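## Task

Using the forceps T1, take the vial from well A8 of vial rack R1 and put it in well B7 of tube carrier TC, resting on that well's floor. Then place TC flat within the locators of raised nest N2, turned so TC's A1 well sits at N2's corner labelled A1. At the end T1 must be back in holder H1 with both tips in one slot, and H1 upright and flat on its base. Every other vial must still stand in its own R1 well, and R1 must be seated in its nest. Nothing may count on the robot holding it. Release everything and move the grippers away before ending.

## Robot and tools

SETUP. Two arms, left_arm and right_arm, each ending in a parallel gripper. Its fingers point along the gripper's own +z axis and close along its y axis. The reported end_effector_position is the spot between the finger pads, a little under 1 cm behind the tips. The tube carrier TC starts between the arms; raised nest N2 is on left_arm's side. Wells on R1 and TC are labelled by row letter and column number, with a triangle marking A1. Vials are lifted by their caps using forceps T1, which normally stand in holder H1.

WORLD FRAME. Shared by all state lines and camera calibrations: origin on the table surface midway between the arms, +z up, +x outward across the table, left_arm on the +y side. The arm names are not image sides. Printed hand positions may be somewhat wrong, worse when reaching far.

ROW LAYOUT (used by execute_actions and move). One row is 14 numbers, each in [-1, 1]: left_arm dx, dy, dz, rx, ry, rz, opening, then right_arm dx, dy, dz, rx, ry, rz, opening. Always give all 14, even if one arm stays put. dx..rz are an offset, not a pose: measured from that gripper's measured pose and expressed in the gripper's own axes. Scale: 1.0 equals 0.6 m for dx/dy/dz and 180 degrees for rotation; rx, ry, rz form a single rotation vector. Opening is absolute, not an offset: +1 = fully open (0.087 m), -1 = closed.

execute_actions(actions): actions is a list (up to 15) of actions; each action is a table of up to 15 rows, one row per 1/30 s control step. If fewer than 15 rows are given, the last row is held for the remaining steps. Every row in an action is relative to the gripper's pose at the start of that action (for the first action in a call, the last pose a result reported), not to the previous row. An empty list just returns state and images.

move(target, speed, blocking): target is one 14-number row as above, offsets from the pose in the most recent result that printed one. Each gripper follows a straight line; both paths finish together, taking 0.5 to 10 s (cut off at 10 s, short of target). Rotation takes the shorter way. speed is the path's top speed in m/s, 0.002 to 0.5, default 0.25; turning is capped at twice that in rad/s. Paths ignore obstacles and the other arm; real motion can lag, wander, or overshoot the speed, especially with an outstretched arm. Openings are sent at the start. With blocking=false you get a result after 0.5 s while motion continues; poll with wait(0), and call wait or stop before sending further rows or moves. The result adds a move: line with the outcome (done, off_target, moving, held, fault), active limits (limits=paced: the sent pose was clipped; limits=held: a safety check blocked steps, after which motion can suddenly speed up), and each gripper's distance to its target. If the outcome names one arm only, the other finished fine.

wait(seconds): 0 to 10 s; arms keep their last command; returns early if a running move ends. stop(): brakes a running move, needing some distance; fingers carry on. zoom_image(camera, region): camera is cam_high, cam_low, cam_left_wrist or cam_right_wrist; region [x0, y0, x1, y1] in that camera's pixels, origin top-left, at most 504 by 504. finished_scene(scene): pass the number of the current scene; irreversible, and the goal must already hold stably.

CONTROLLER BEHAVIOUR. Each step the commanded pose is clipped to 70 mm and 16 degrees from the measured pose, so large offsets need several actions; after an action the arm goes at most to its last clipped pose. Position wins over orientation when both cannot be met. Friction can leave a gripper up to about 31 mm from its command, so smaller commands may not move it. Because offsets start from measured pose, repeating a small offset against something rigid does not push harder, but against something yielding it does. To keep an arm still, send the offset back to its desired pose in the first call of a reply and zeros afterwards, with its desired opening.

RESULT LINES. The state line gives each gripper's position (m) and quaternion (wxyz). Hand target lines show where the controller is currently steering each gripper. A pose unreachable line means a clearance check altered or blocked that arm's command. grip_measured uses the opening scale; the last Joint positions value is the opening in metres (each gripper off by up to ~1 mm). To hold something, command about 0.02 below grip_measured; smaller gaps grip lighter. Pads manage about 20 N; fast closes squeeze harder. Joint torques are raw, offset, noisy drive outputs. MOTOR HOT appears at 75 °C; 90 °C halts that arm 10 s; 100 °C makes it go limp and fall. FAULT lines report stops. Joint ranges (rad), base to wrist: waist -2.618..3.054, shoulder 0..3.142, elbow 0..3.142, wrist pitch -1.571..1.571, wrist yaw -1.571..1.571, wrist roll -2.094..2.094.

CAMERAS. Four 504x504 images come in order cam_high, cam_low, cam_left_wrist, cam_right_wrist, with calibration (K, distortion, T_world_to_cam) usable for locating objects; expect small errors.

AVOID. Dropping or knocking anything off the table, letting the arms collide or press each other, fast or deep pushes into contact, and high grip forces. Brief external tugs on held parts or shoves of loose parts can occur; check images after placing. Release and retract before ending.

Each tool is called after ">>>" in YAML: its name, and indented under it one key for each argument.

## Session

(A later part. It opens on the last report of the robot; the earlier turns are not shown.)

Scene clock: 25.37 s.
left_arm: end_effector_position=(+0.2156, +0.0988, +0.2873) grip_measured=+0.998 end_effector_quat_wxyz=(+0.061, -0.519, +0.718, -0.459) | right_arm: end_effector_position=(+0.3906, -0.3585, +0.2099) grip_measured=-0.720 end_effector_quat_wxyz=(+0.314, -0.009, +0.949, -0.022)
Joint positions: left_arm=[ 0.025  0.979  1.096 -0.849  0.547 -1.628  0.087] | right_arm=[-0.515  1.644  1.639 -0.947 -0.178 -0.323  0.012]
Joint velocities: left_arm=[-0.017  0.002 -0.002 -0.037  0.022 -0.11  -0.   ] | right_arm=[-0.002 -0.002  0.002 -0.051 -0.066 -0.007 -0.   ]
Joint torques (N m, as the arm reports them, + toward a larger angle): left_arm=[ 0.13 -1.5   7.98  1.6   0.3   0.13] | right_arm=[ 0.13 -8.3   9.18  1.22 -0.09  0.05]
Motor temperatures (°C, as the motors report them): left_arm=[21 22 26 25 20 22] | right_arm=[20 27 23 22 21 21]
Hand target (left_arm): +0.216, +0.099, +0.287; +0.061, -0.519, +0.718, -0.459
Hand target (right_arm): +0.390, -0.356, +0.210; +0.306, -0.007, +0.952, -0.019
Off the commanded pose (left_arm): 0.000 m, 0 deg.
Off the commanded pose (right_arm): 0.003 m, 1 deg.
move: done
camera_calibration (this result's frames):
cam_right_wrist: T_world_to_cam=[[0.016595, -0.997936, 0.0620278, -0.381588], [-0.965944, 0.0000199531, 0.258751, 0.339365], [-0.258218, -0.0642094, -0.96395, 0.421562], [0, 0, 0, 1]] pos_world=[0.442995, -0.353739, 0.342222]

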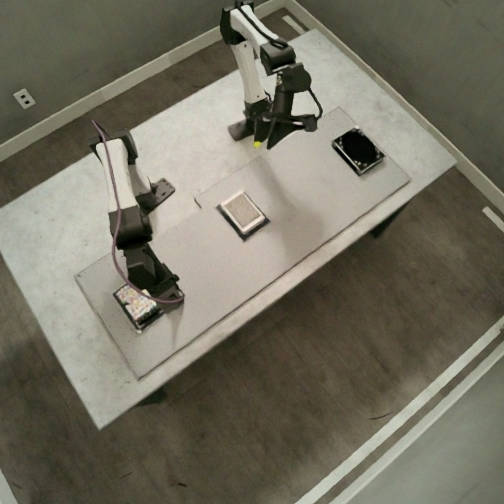

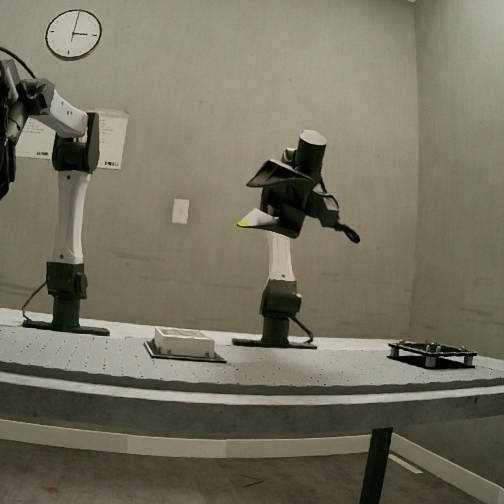

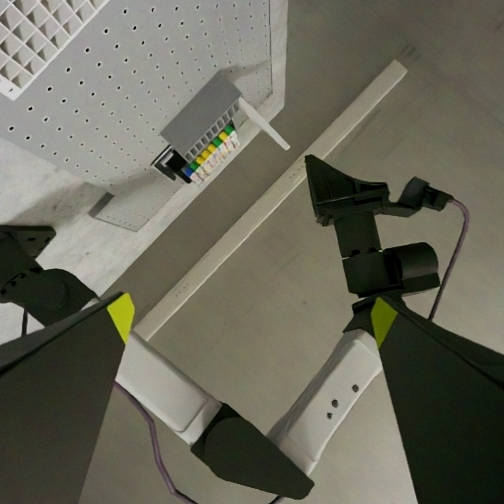

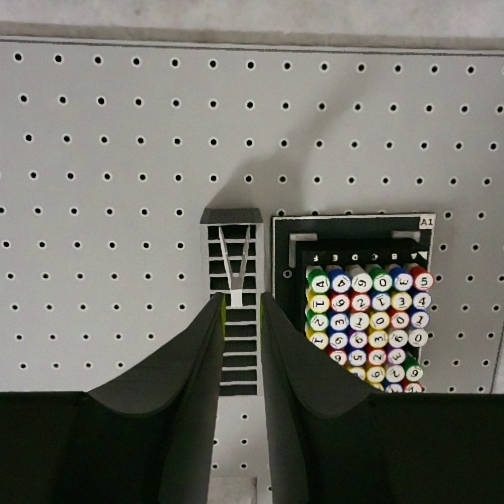

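>>> move:
  target: [0,0,0,0,0,0,1,0.14,0,0.175,0,0.01,0,-0.4]
  speed: 0.05

>>> move:
  target: [0,0,0,0,0,0,1,0,0,0,0,0,0,-0.74]

>>> move:
  target: [0,0,0,0,0,0,1,-0.097,0,-0.136,0,0,0,-0.74]
  speed: 0.04

Scene clock: 29.33 s.
left_arm: end_effector_position=(+0.2156, +0.0988, +0.2873) grip_measured=+0.998 end_effector_quat_wxyz=(+0.061, -0.519, +0.718, -0.459) | right_arm: end_effector_position=(+0.3912, -0.3634, +0.0939) grip_measured=-0.400 end_effector_quat_wxyz=(+0.317, -0.010, +0.948, -0.026)
Joint positions: left_arm=[ 0.025  0.979  1.096 -0.849  0.547 -1.628  0.087] | right_arm=[-0.525  1.644  1.172 -0.472 -0.178 -0.334  0.026]
Joint velocities: left_arm=[ 0.012 -0.027 -0.002  0.007 -0.051  0.037  0.   ] | right_arm=[ 0.002 -0.002  0.002  0.066 -0.007  0.051 -0.   ]
Joint torques (N m, as the arm reports them, + toward a larger angle): left_arm=[ 0.11 -1.3   8.05  1.57  0.34  0.1 ] | right_arm=[-1.23 -7.02  5.42  1.55 -0.16 -0.09]
Motor temperatures (°C, as the motors report them): left_arm=[21 22 27 25 20 22] | right_arm=[20 28 23 22 21 21]
Hand target (left_arm): +0.216, +0.099, +0.287; +0.061, -0.519, +0.718, -0.459
Hand target (right_arm): +0.385, -0.365, +0.076; +0.299, -0.009, +0.954, -0.022
Off the commanded pose (left_arm): 0.000 m, 0 deg.
Off the commanded pose (right_arm): 0.019 m, 2 deg.
move: off_target (right_arm)
camera_calibration (this result's frames):
cam_right_wrist: T_world_to_cam=[[0.0144425, -0.997361, 0.0711569, -0.379102], [-0.967747, 0.00395771, 0.251894, 0.372773], [-0.25151, -0.0724998, -0.965135, 0.304101], [0, 0, 0, 1]] pos_world=[0.44271, -0.35753, 0.226575]

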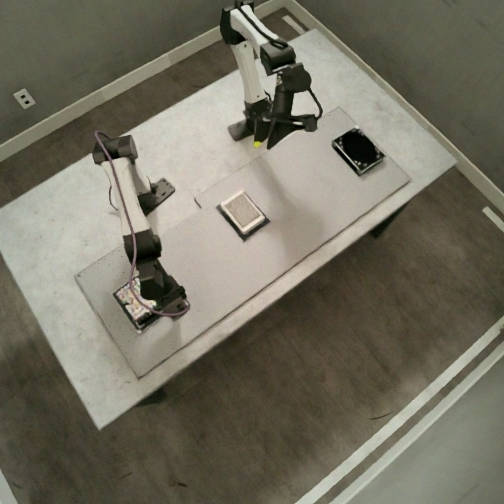

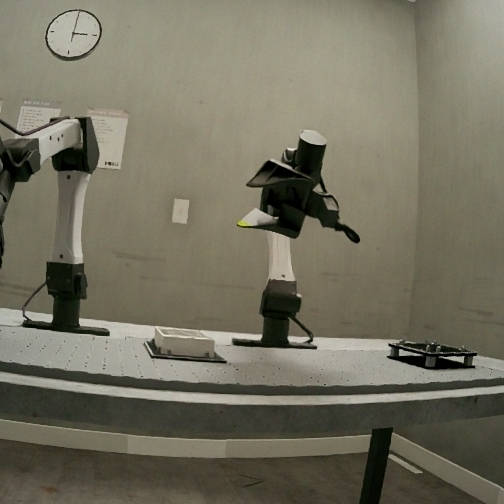

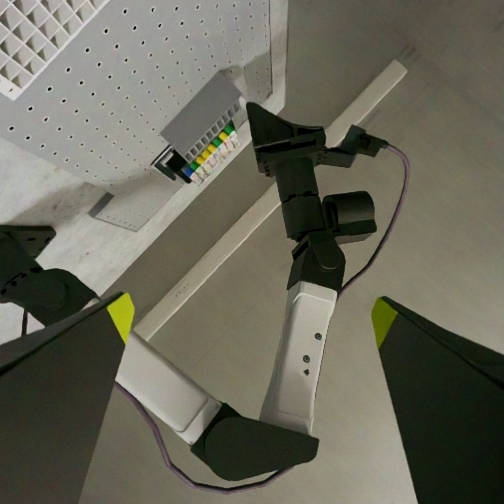

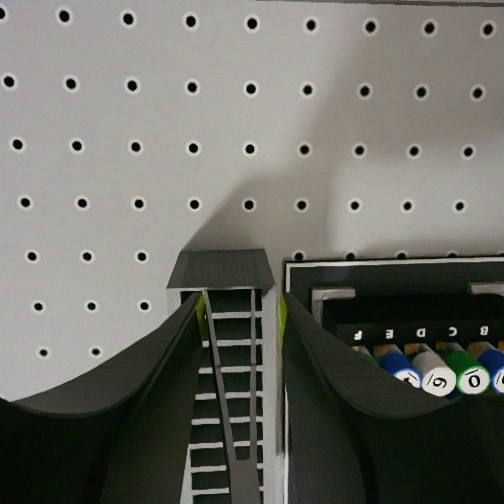

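Scene clock: 29.83 s.
left_arm: end_effector_position=(+0.2156, +0.0988, +0.2873) grip_measured=+0.998 end_effector_quat_wxyz=(+0.061, -0.519, +0.718, -0.459) | right_arm: end_effector_position=(+0.3912, -0.3634, +0.0939) grip_measured=-0.740 end_effector_quat_wxyz=(+0.317, -0.010, +0.948, -0.026)
Joint positions: left_arm=[ 0.025  0.979  1.096 -0.849  0.547 -1.628  0.087] | right_arm=[-0.525  1.644  1.172 -0.472 -0.178 -0.334  0.011]
Joint velocities: left_arm=[-0.032 -0.012  0.007  0.051 -0.007  0.051 -0.001] | right_arm=[-0.002  0.002 -0.002 -0.007 -0.051  0.007  0.   ]
Joint torques (N m, as the arm reports them, + toward a larger angle): left_arm=[-0.03 -1.46  7.9   1.61  0.31  0.1 ] | right_arm=[-0.49 -9.28  7.75  1.48 -0.16 -0.08]
Motor temperatures (°C, as the motors report them): left_arm=[21 22 27 25 20 22] | right_arm=[20 28 23 22 21 21]
Hand target (left_arm): +0.216, +0.099, +0.287; +0.061, -0.519, +0.718, -0.459
Hand target (right_arm): +0.391, -0.363, +0.094; +0.317, -0.010, +0.948, -0.026
Off the commanded pose (left_arm): 0.000 m, 0 deg.
Off the commanded pose (right_arm): 0.000 m, 0 deg.
move: done
camera_calibration (this result's frames):
cam_right_wrist: T_world_to_cam=[[0.0144425, -0.997361, 0.0711569, -0.379102], [-0.967747, 0.00395771, 0.251894, 0.372773], [-0.25151, -0.0724998, -0.965135, 0.304101], [0, 0, 0, 1]] pos_world=[0.44271, -0.35753, 0.226575]

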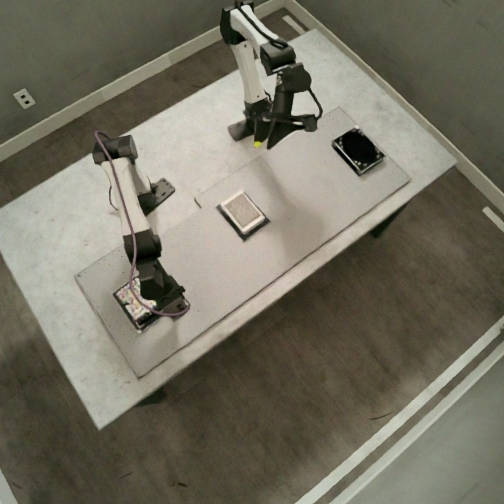

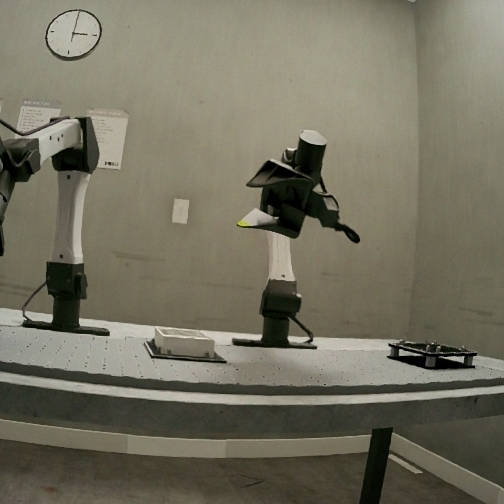

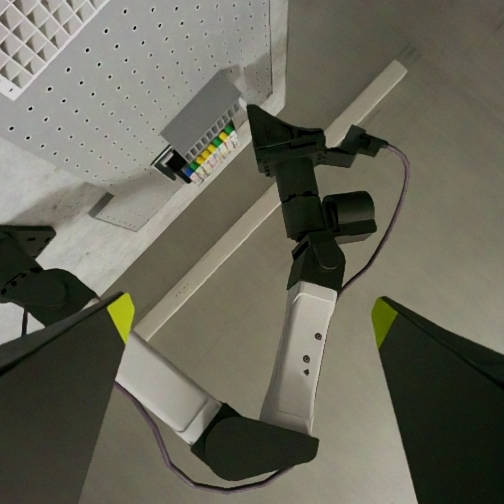

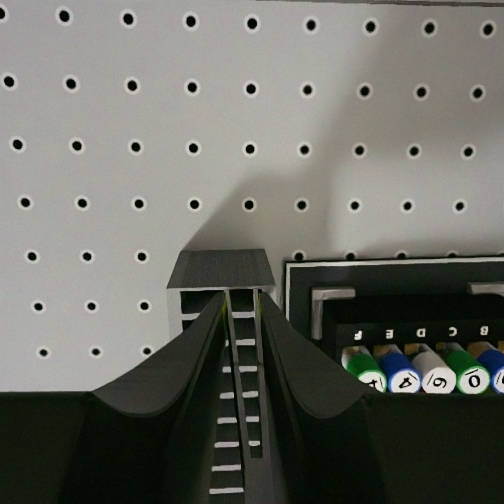

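Scene clock: 32.80 s.
left_arm: end_effector_position=(+0.2156, +0.0988, +0.2873) grip_measured=+0.998 end_effector_quat_wxyz=(+0.061, -0.519, +0.718, -0.459) | right_arm: end_effector_position=(+0.3907, -0.3607, +0.1849) grip_measured=-0.740 end_effector_quat_wxyz=(+0.315, -0.011, +0.949, -0.024)
Joint positions: left_arm=[ 0.025  0.979  1.096 -0.849  0.547 -1.628  0.087] | right_arm=[-0.52   1.627  1.52  -0.843 -0.178 -0.332  0.011]
Joint velocities: left_arm=[ 0.002  0.012 -0.007 -0.066 -0.022 -0.051  0.   ] | right_arm=[ 0.002 -0.002 -0.007 -0.037  0.022 -0.007 -0.001]
Joint torques (N m, as the arm reports them, + toward a larger angle): left_arm=[ 0.02 -1.58  8.08  1.6   0.31  0.12] | right_arm=[  0.1  -10.15   9.3    1.27  -0.07   0.02]
Motor temperatures (°C, as the motors report them): left_arm=[21 22 27 25 20 22] | right_arm=[20 28 24 22 21 21]
Hand target (left_arm): +0.216, +0.099, +0.287; +0.061, -0.519, +0.718, -0.459
Hand target (right_arm): +0.389, -0.358, +0.194; +0.318, -0.010, +0.948, -0.026
Off the commanded pose (left_arm): 0.000 m, 0 deg.
Off the commanded pose (right_arm): 0.010 m, 0 deg.
move: done
camera_calibration (this result's frames):
cam_right_wrist: T_world_to_cam=[[0.0190445, -0.997531, 0.0675894, -0.384046], [-0.966231, -0.000987765, 0.257675, 0.345907], [-0.256972, -0.0702143, -0.963865, 0.394632], [0, 0, 0, 1]] pos_world=[0.442949, -0.355047, 0.317198]

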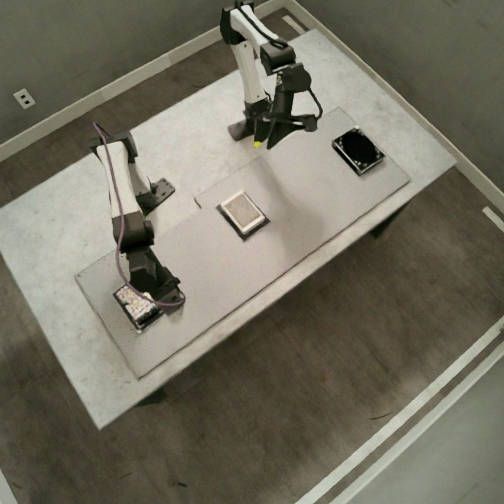

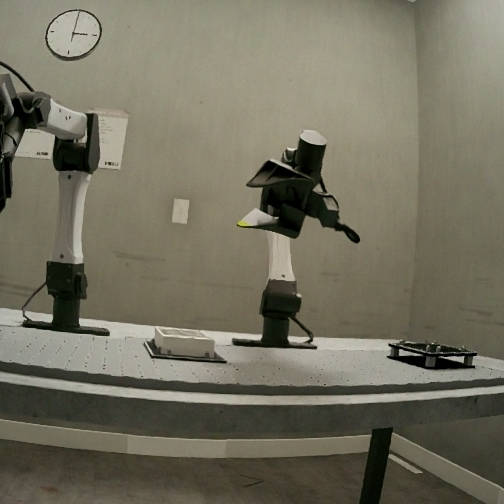

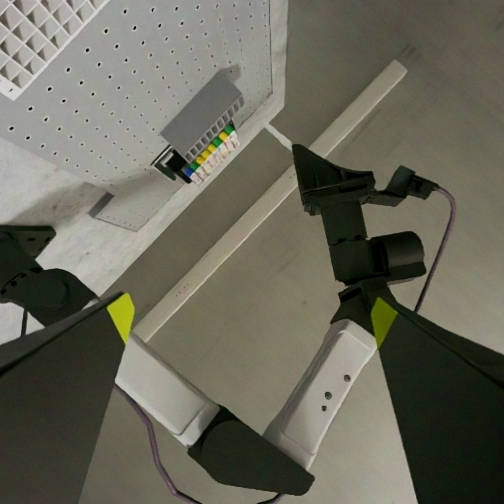

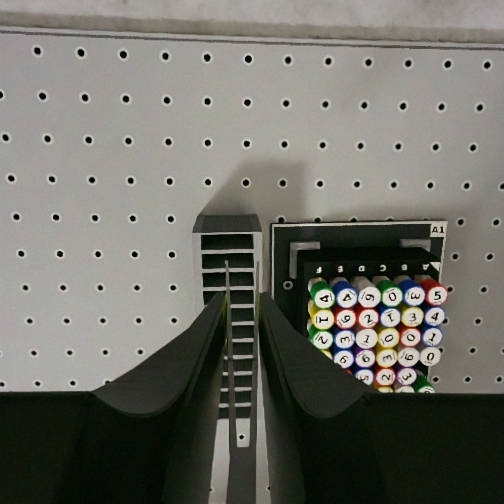

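>>> move:
  target: [0,0,0,0,0,0,1,0.217,-0.217,-0.088,0,0,0,-0.74]
  speed: 0.06

Scene clock: 38.43 s.
left_arm: end_effector_position=(+0.2156, +0.0988, +0.2873) grip_measured=+0.998 end_effector_quat_wxyz=(+0.061, -0.519, +0.718, -0.459) | right_arm: end_effector_position=(+0.2589, -0.4977, +0.1698) grip_measured=-0.740 end_effector_quat_wxyz=(+0.323, -0.015, +0.945, -0.050)
Joint positions: left_arm=[ 0.025  0.979  1.096 -0.849  0.547 -1.628  0.087] | right_arm=[-1.114  1.542  1.385 -0.921 -0.47  -0.87   0.011]
Joint velocities: left_arm=[ 0.007 -0.002  0.027  0.007  0.022 -0.066 -0.001] | right_arm=[ 0.007  0.002  0.002  0.007 -0.095 -0.066  0.   ]
Joint torques (N m, as the arm reports them, + toward a larger angle): left_arm=[ 0.03 -1.54  8.04  1.59  0.33  0.09] | right_arm=[-1.06 -6.73  6.38  1.14 -0.38 -0.19]
Motor temperatures (°C, as the motors report them): left_arm=[21 22 28 26 20 22] | right_arm=[20 29 24 22 21 21]
Hand target (left_arm): +0.216, +0.099, +0.287; +0.061, -0.519, +0.718, -0.459
Hand target (right_arm): +0.254, -0.493, +0.159; +0.313, -0.013, +0.949, -0.030
Off the commanded pose (left_arm): 0.000 m, 0 deg.
Off the commanded pose (right_arm): 0.015 m, 3 deg.
move: off_target (right_arm)
camera_calibration (this result's frames):
cam_right_wrist: T_world_to_cam=[[0.00709939, -0.992798, 0.119588, -0.520598], [-0.970937, 0.0217667, 0.238342, 0.238174], [-0.239229, -0.117805, -0.96379, 0.308377], [0, 0, 0, 1]] pos_world=[0.308721, -0.485705, 0.302701]

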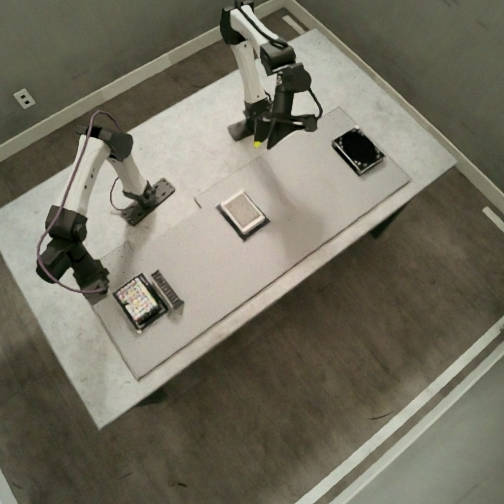

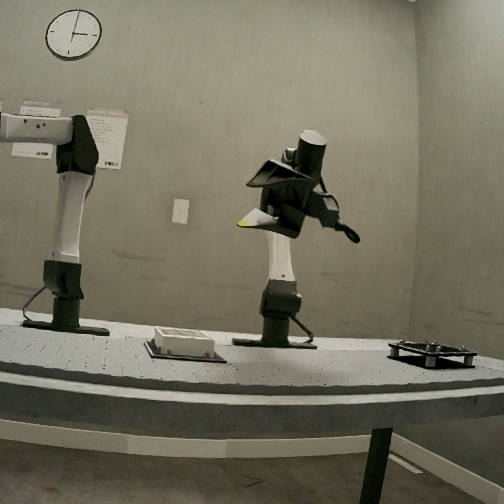

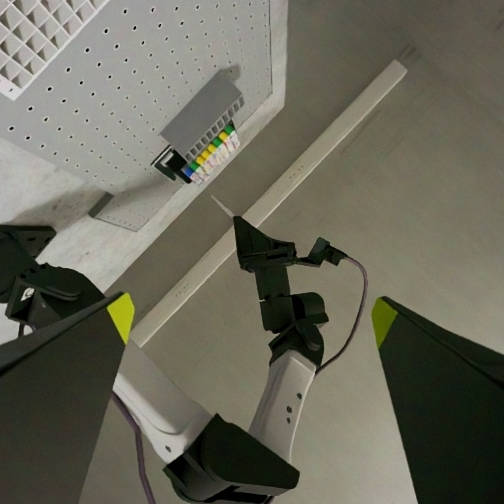

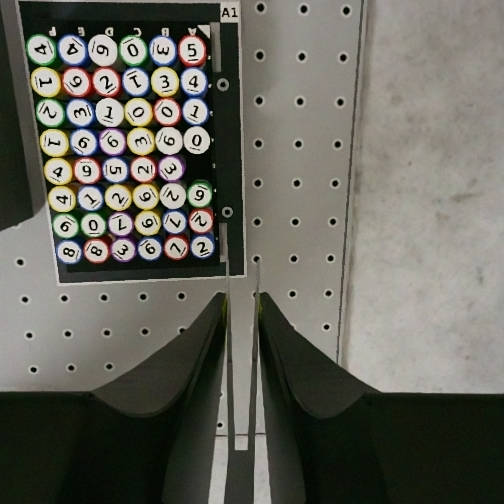

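>>> move:
  target: [0,0,0,0,0,0,1,0,0.035,0,-0.02,0,0,-0.74]
  speed: 0.03

Scene clock: 40.33 s.
left_arm: end_effector_position=(+0.2156, +0.0988, +0.2873) grip_measured=+0.998 end_effector_quat_wxyz=(+0.061, -0.519, +0.718, -0.459) | right_arm: end_effector_position=(+0.2615, -0.4876, +0.1687) grip_measured=-0.740 end_effector_quat_wxyz=(+0.325, -0.021, +0.945, -0.032)
Joint positions: left_arm=[ 0.025  0.979  1.096 -0.849  0.547 -1.628  0.087] | right_arm=[-1.103  1.542  1.385 -0.946 -0.492 -0.873  0.011]
Joint velocities: left_arm=[ 0.002  0.017 -0.007 -0.007  0.022 -0.007 -0.001] | right_arm=[ 0.007  0.007 -0.007 -0.095 -0.066  0.022  0.001]
Joint torques (N m, as the arm reports them, + toward a larger angle): left_arm=[-0.07 -1.58  7.98  1.57  0.3   0.11] | right_arm=[ 0.14 -9.46  6.08  1.02 -0.4  -0.06]
Motor temperatures (°C, as the motors report them): left_arm=[21 22 28 26 20 22] | right_arm=[20 29 24 22 21 21]
Hand target (left_arm): +0.216, +0.099, +0.287; +0.061, -0.519, +0.718, -0.459
Hand target (right_arm): +0.259, -0.477, +0.168; +0.323, -0.024, +0.946, -0.021
Off the commanded pose (left_arm): 0.000 m, 0 deg.
Off the commanded pose (right_arm): 0.011 m, 1 deg.
move: off_target (right_arm)
camera_calibration (this result's frames):
cam_right_wrist: T_world_to_cam=[[0.0310983, -0.995487, 0.0896611, -0.512976], [-0.971509, -0.00901861, 0.236829, 0.226111], [-0.234952, -0.0944716, -0.967405, 0.319949], [0, 0, 0, 1]] pos_world=[0.310794, -0.478396, 0.301965]

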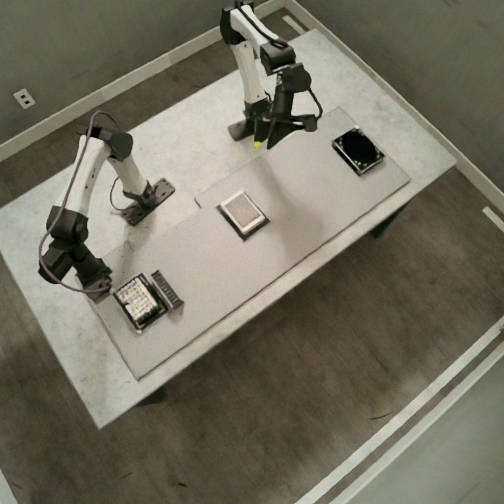

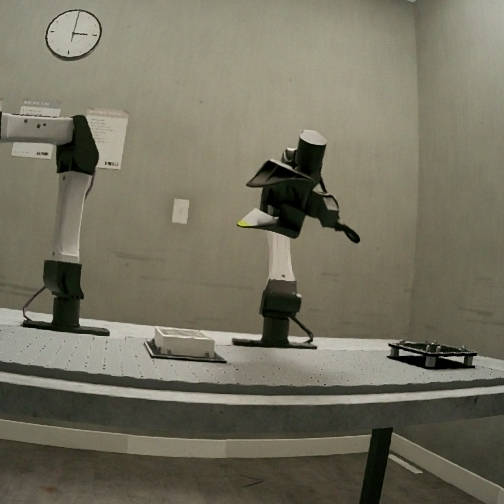

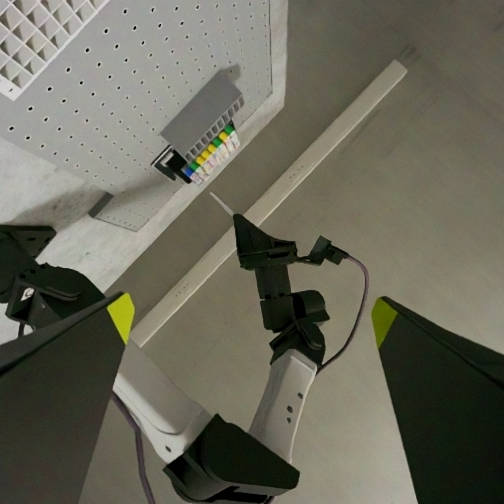

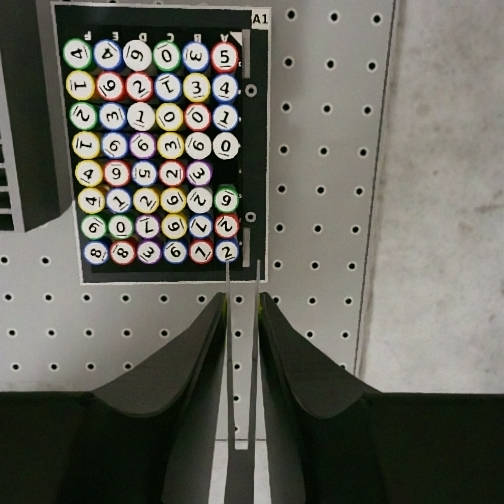

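>>> move:
  target: [0,0,0,0,0,0,1,0,0.027,0,0,0,0,-0.74]
  speed: 0.02

Scene clock: 41.70 s.
left_arm: end_effector_position=(+0.2156, +0.0988, +0.2873) grip_measured=+0.998 end_effector_quat_wxyz=(+0.061, -0.519, +0.718, -0.459) | right_arm: end_effector_position=(+0.2630, -0.4751, +0.1706) grip_measured=-0.740 end_effector_quat_wxyz=(+0.328, -0.024, +0.944, -0.030)
Joint positions: left_arm=[ 0.025  0.979  1.096 -0.849  0.547 -1.628  0.087] | right_arm=[-1.078  1.506  1.356 -0.942 -0.49  -0.852  0.011]
Joint velocities: left_arm=[ 0.002 -0.007  0.012 -0.051 -0.022  0.022 -0.   ] | right_arm=[ 0.002 -0.002 -0.017  0.007  0.007 -0.022  0.001]
Joint torques (N m, as the arm reports them, + toward a larger angle): left_arm=[ 0.08 -1.52  8.05  1.6   0.32  0.09] | right_arm=[ 0.23 -8.98  5.2   1.28 -0.23 -0.01]
Motor temperatures (°C, as the motors report them): left_arm=[21 22 28 26 20 22] | right_arm=[20 29 24 22 21 21]
Hand target (left_arm): +0.216, +0.099, +0.287; +0.061, -0.519, +0.718, -0.459
Hand target (right_arm): +0.261, -0.471, +0.168; +0.325, -0.021, +0.945, -0.031
Off the commanded pose (left_arm): 0.000 m, 0 deg.
Off the commanded pose (right_arm): 0.005 m, 1 deg.
move: done
camera_calibration (this result's frames):
cam_right_wrist: T_world_to_cam=[[0.0376239, -0.99554, 0.0865172, -0.501976], [-0.972796, -0.0166838, 0.231063, 0.224908], [-0.228589, -0.0928571, -0.969084, 0.322762], [0, 0, 0, 1]] pos_world=[0.311455, -0.466014, 0.304245]

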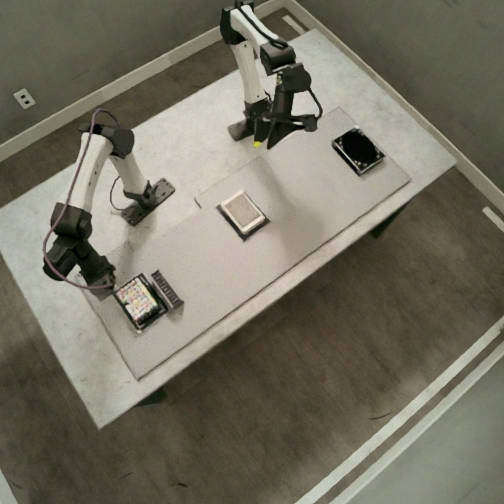

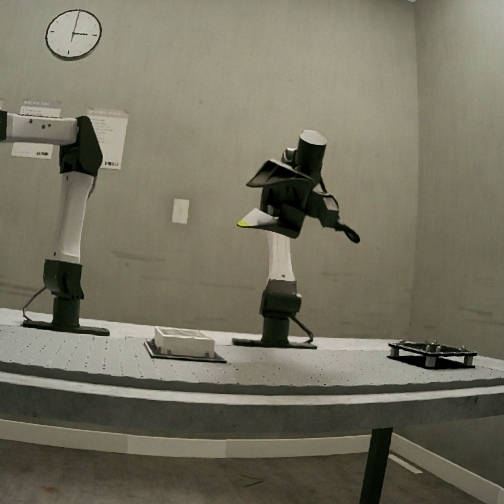

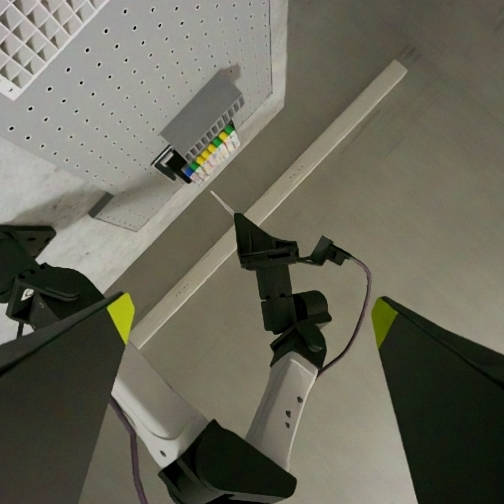

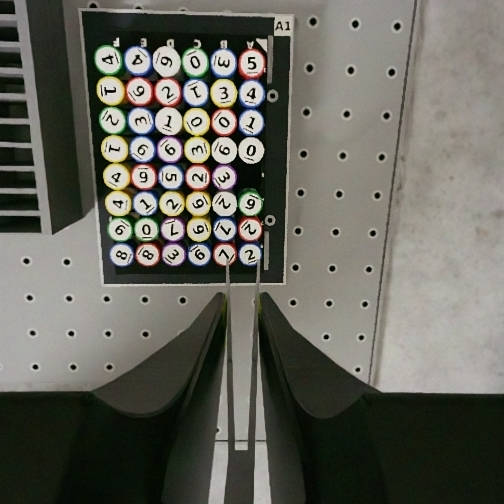

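>>> move:
  target: [0,0,0,0,0,0,1,0.018,-0.014,0.02,0,0,0,-0.74]
  speed: 0.02

Scene clock: 43.17 s.
left_arm: end_effector_position=(+0.2156, +0.0988, +0.2873) grip_measured=+0.998 end_effector_quat_wxyz=(+0.061, -0.519, +0.718, -0.459) | right_arm: end_effector_position=(+0.2645, -0.4856, +0.1742) grip_measured=-0.740 end_effector_quat_wxyz=(+0.338, -0.027, +0.940, -0.047)
Joint positions: left_arm=[ 0.025  0.979  1.096 -0.849  0.547 -1.628  0.087] | right_arm=[-1.092  1.506  1.356 -0.906 -0.491 -0.863  0.011]
Joint velocities: left_arm=[ 0.012  0.002  0.007  0.007  0.007  0.007 -0.001] | right_arm=[-0.002 -0.002  0.002  0.11  -0.037  0.007  0.   ]
Joint torques (N m, as the arm reports them, + toward a larger angle): left_arm=[ 0.04 -1.41  8.1   1.59  0.33  0.11] | right_arm=[-1.27 -5.64  4.58  1.34 -0.47 -0.14]
Motor temperatures (°C, as the motors report them): left_arm=[21 22 28 26 20 22] | right_arm=[20 29 24 22 21 21]
Hand target (left_arm): +0.216, +0.099, +0.287; +0.061, -0.519, +0.718, -0.459
Hand target (right_arm): +0.262, -0.484, +0.156; +0.328, -0.024, +0.944, -0.030
Off the commanded pose (left_arm): 0.000 m, 0 deg.
Off the commanded pose (right_arm): 0.019 m, 2 deg.
move: off_target (right_arm)
camera_calibration (this result's frames):
cam_right_wrist: T_world_to_cam=[[0.0305239, -0.991951, 0.122889, -0.515441], [-0.977605, -0.0040153, 0.210412, 0.236402], [-0.208225, -0.126559, -0.969858, 0.303918], [0, 0, 0, 1]] pos_world=[0.310124, -0.471879, 0.308358]

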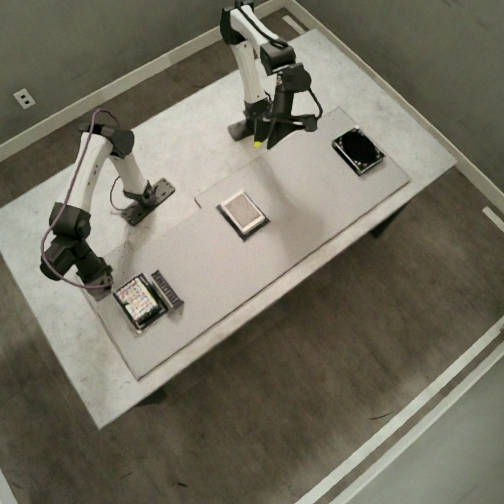

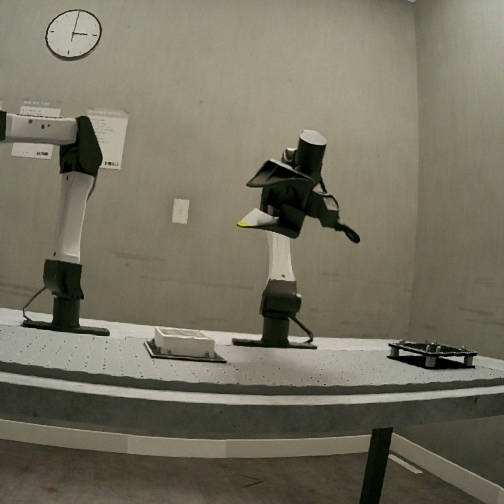

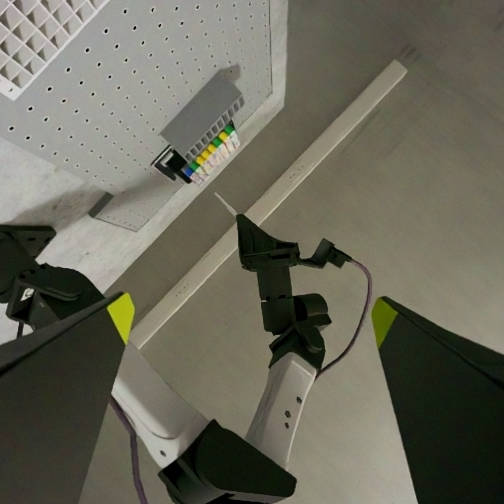

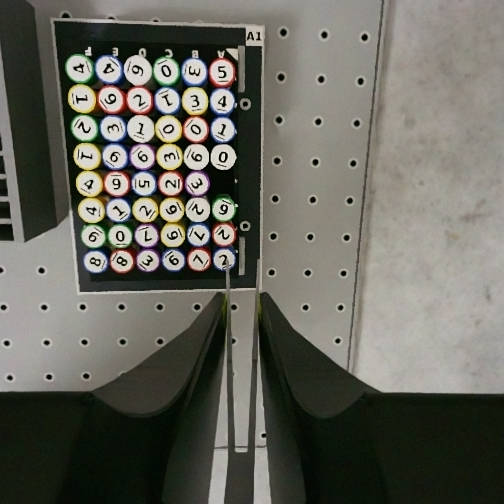

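>>> move:
  target: [0,0,0,0,0,0,1,0.035,0.006,0.036,-0.014,0.014,0,-0.74]
  speed: 0.02

Scene clock: 45.37 s.
left_arm: end_effector_position=(+0.2156, +0.0988, +0.2873) grip_measured=+0.998 end_effector_quat_wxyz=(+0.061, -0.519, +0.718, -0.459) | right_arm: end_effector_position=(+0.2636, -0.4852, +0.1597) grip_measured=-0.740 end_effector_quat_wxyz=(+0.328, -0.034, +0.943, -0.038)
Joint positions: left_arm=[ 0.025  0.979  1.096 -0.849  0.547 -1.628  0.087] | right_arm=[-1.092  1.527  1.33  -0.894 -0.491 -0.886  0.011]
Joint velocities: left_arm=[ 0.007  0.017 -0.002 -0.037 -0.066 -0.022 -0.   ] | right_arm=[-0.002  0.012 -0.007  0.037 -0.007 -0.066 -0.   ]
Joint torques (N m, as the arm reports them, + toward a larger angle): left_arm=[-0.09 -1.45  7.93  1.59  0.33  0.11] | right_arm=[-0.56 -5.98  5.38  1.38 -0.28 -0.17]
Motor temperatures (°C, as the motors report them): left_arm=[21 22 28 26 20 22] | right_arm=[20 29 24 22 21 21]
Hand target (left_arm): +0.216, +0.099, +0.287; +0.061, -0.519, +0.718, -0.459
Hand target (right_arm): +0.261, -0.485, +0.144; +0.316, -0.033, +0.948, -0.027
Off the commanded pose (left_arm): 0.000 m, 0 deg.
Off the commanded pose (right_arm): 0.016 m, 2 deg.
move: off_target (right_arm)
camera_calibration (this result's frames):
cam_right_wrist: T_world_to_cam=[[0.0506428, -0.992769, 0.108833, -0.516769], [-0.97256, -0.0242464, 0.231383, 0.224049], [-0.227071, -0.117565, -0.966756, 0.298627], [0, 0, 0, 1]] pos_world=[0.311881, -0.472492, 0.2931]

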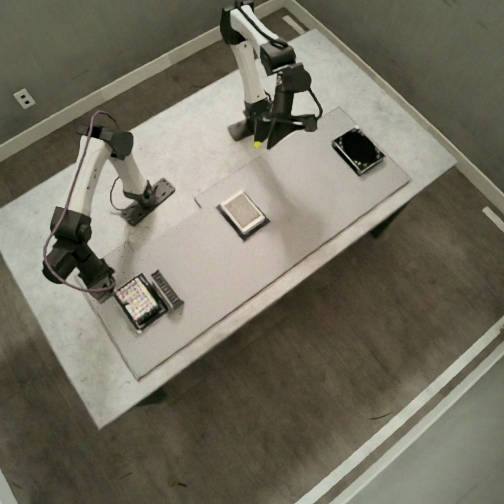

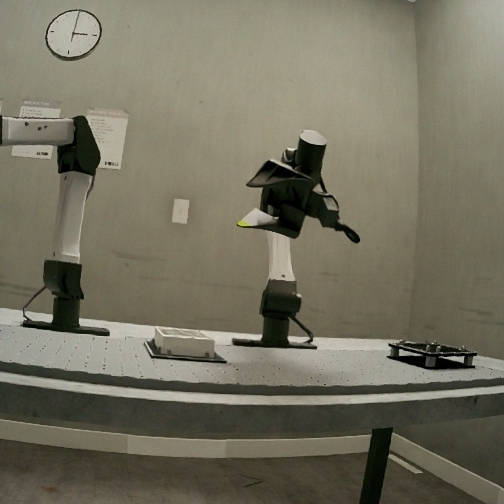

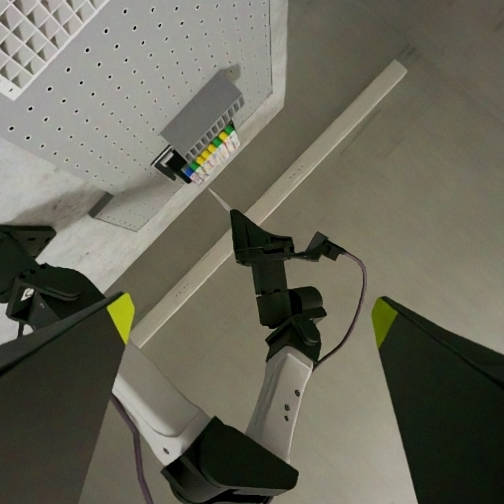

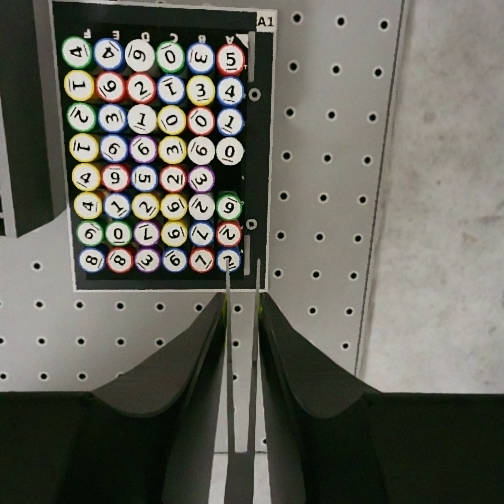

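Need +6mm y.

>>> move:
  target: [0,0,0,0,0,0,1,0.004,0.016,0,0,0,0,-0.74]
  speed: 0.01

Scene clock: 46.93 s.
left_arm: end_effector_position=(+0.2156, +0.0988, +0.2873) grip_measured=+0.998 end_effector_quat_wxyz=(+0.061, -0.519, +0.718, -0.459) | right_arm: end_effector_position=(+0.2627, -0.4810, +0.1609) grip_measured=-0.740 end_effector_quat_wxyz=(+0.330, -0.036, +0.943, -0.039)
Joint positions: left_arm=[ 0.025  0.979  1.096 -0.849  0.547 -1.628  0.087] | right_arm=[-1.087  1.508  1.315 -0.892 -0.491 -0.884  0.011]
Joint velocities: left_arm=[ 0.002 -0.007 -0.017  0.007 -0.007  0.066  0.001] | right_arm=[-0.007 -0.002 -0.012  0.022  0.022  0.022 -0.   ]
Joint torques (N m, as the arm reports them, + toward a larger angle): left_arm=[ 0.09 -1.46  8.13  1.58  0.3   0.11] | right_arm=[ 0.16 -8.96  5.36  1.31 -0.26  0.09]
Motor temperatures (°C, as the motors report them): left_arm=[21 22 28 26 20 22] | right_arm=[20 29 24 22 21 21]
Hand target (left_arm): +0.216, +0.099, +0.287; +0.061, -0.519, +0.718, -0.459
Hand target (right_arm): +0.261, -0.476, +0.157; +0.328, -0.034, +0.943, -0.038
Off the commanded pose (left_arm): 0.000 m, 0 deg.
Off the commanded pose (right_arm): 0.006 m, 0 deg.
move: done
camera_calibration (this result's frames):
cam_right_wrist: T_world_to_cam=[[0.0534027, -0.992253, 0.112171, -0.513688], [-0.973287, -0.0266019, 0.228047, 0.222622], [-0.223297, -0.121353, -0.967167, 0.297248], [0, 0, 0, 1]] pos_world=[0.310482, -0.467715, 0.294341]

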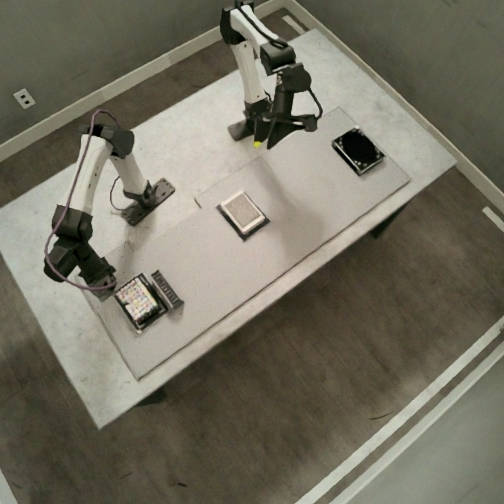

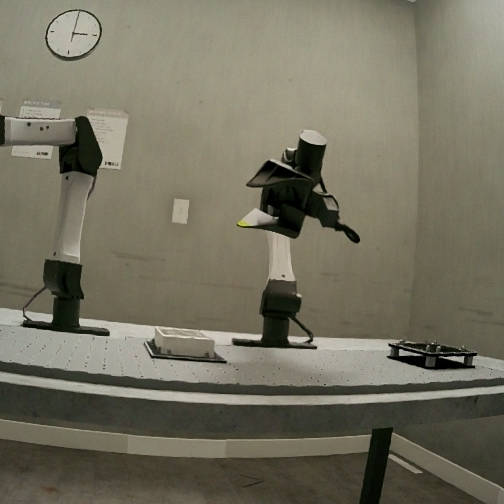

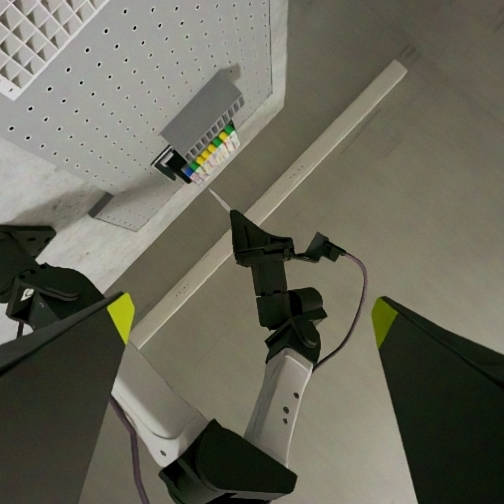

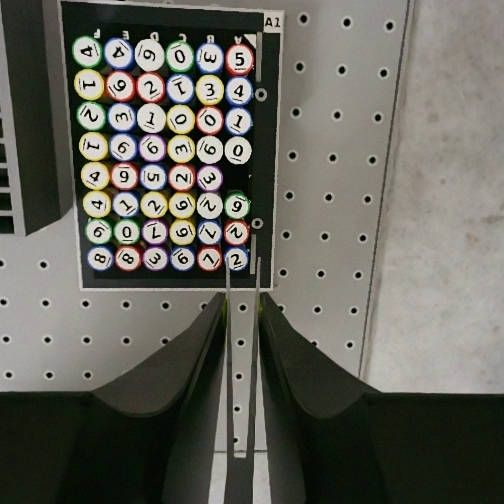

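>>> move:
  target: [0,0,0,0,0,0,1,0.036,0.008,0.035,0,0,0,-0.74]
  speed: 0.01

>>> zoom_image:
  camera: "cam_right_wrist"
  region: [150, 180, 330, 320]

Scene clock: 50.70 s.
left_arm: end_effector_position=(+0.2156, +0.0988, +0.2873) grip_measured=+0.998 end_effector_quat_wxyz=(+0.061, -0.519, +0.718, -0.459) | right_arm: end_effector_position=(+0.2657, -0.4838, +0.1387) grip_measured=-0.740 end_effector_quat_wxyz=(+0.336, -0.038, +0.940, -0.045)
Joint positions: left_arm=[ 0.025  0.979  1.096 -0.849  0.547 -1.628  0.087] | right_arm=[-1.087  1.508  1.22  -0.778 -0.495 -0.883  0.011]
Joint velocities: left_arm=[-0.002 -0.007 -0.002  0.037  0.022  0.095 -0.001] | right_arm=[ 0.002  0.002 -0.002 -0.007  0.022 -0.022 -0.001]
Joint torques (N m, as the arm reports them, + toward a larger angle): left_arm=[ 0.11 -1.44  8.03  1.58  0.33  0.09] | right_arm=[-1.17 -8.77  4.74  1.28 -0.3  -0.13]
Motor temperatures (°C, as the motors report them): left_arm=[21 22 29 26 20 22] | right_arm=[20 29 24 22 21 21]
Hand target (left_arm): +0.216, +0.099, +0.287; +0.061, -0.519, +0.718, -0.459
Hand target (right_arm): +0.259, -0.479, +0.131; +0.329, -0.036, +0.943, -0.039
Off the commanded pose (left_arm): 0.000 m, 0 deg.
Off the commanded pose (right_arm): 0.012 m, 1 deg.
move: off_target (right_arm)
camera_calibration (this result's frames):
cam_right_wrist: T_world_to_cam=[[0.0531446, -0.990753, 0.124837, -0.515091], [-0.976332, -0.0253066, 0.214794, 0.233771], [-0.209648, -0.133297, -0.968648, 0.266951], [0, 0, 0, 1]] pos_world=[0.311578, -0.468828, 0.272671]

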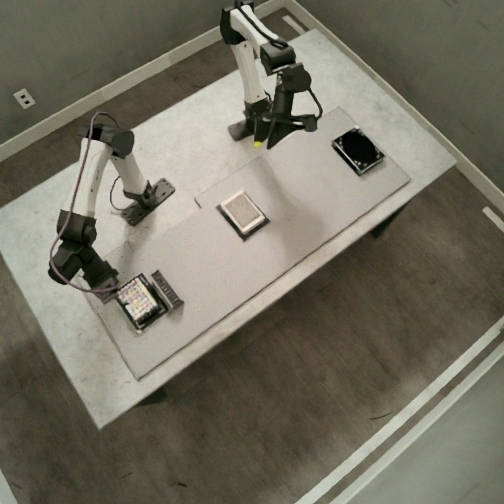

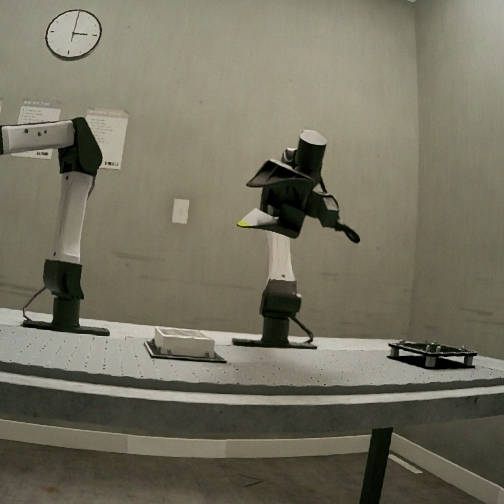

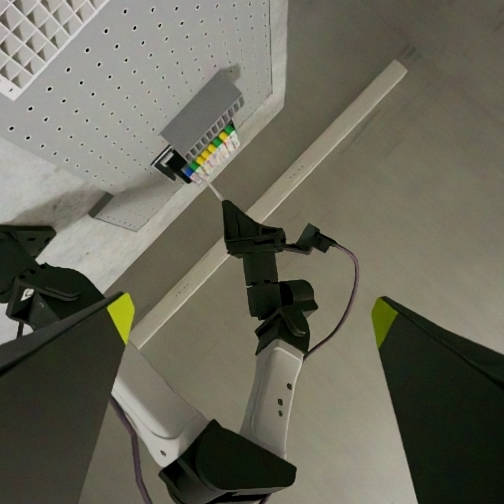

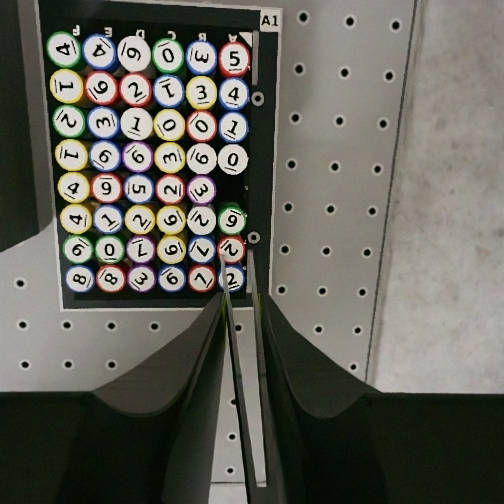

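Region (150, 180, 330, 320) of cam_right_wrist's 504x504 image, scaled by 2.800, with more detail than that image has.

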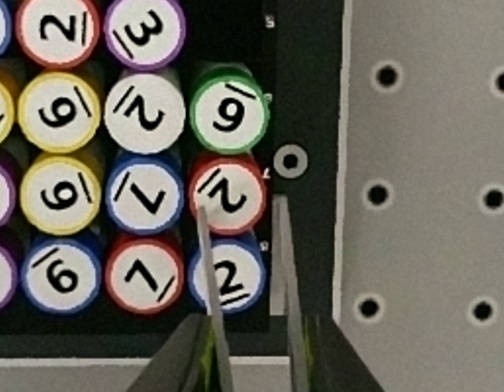

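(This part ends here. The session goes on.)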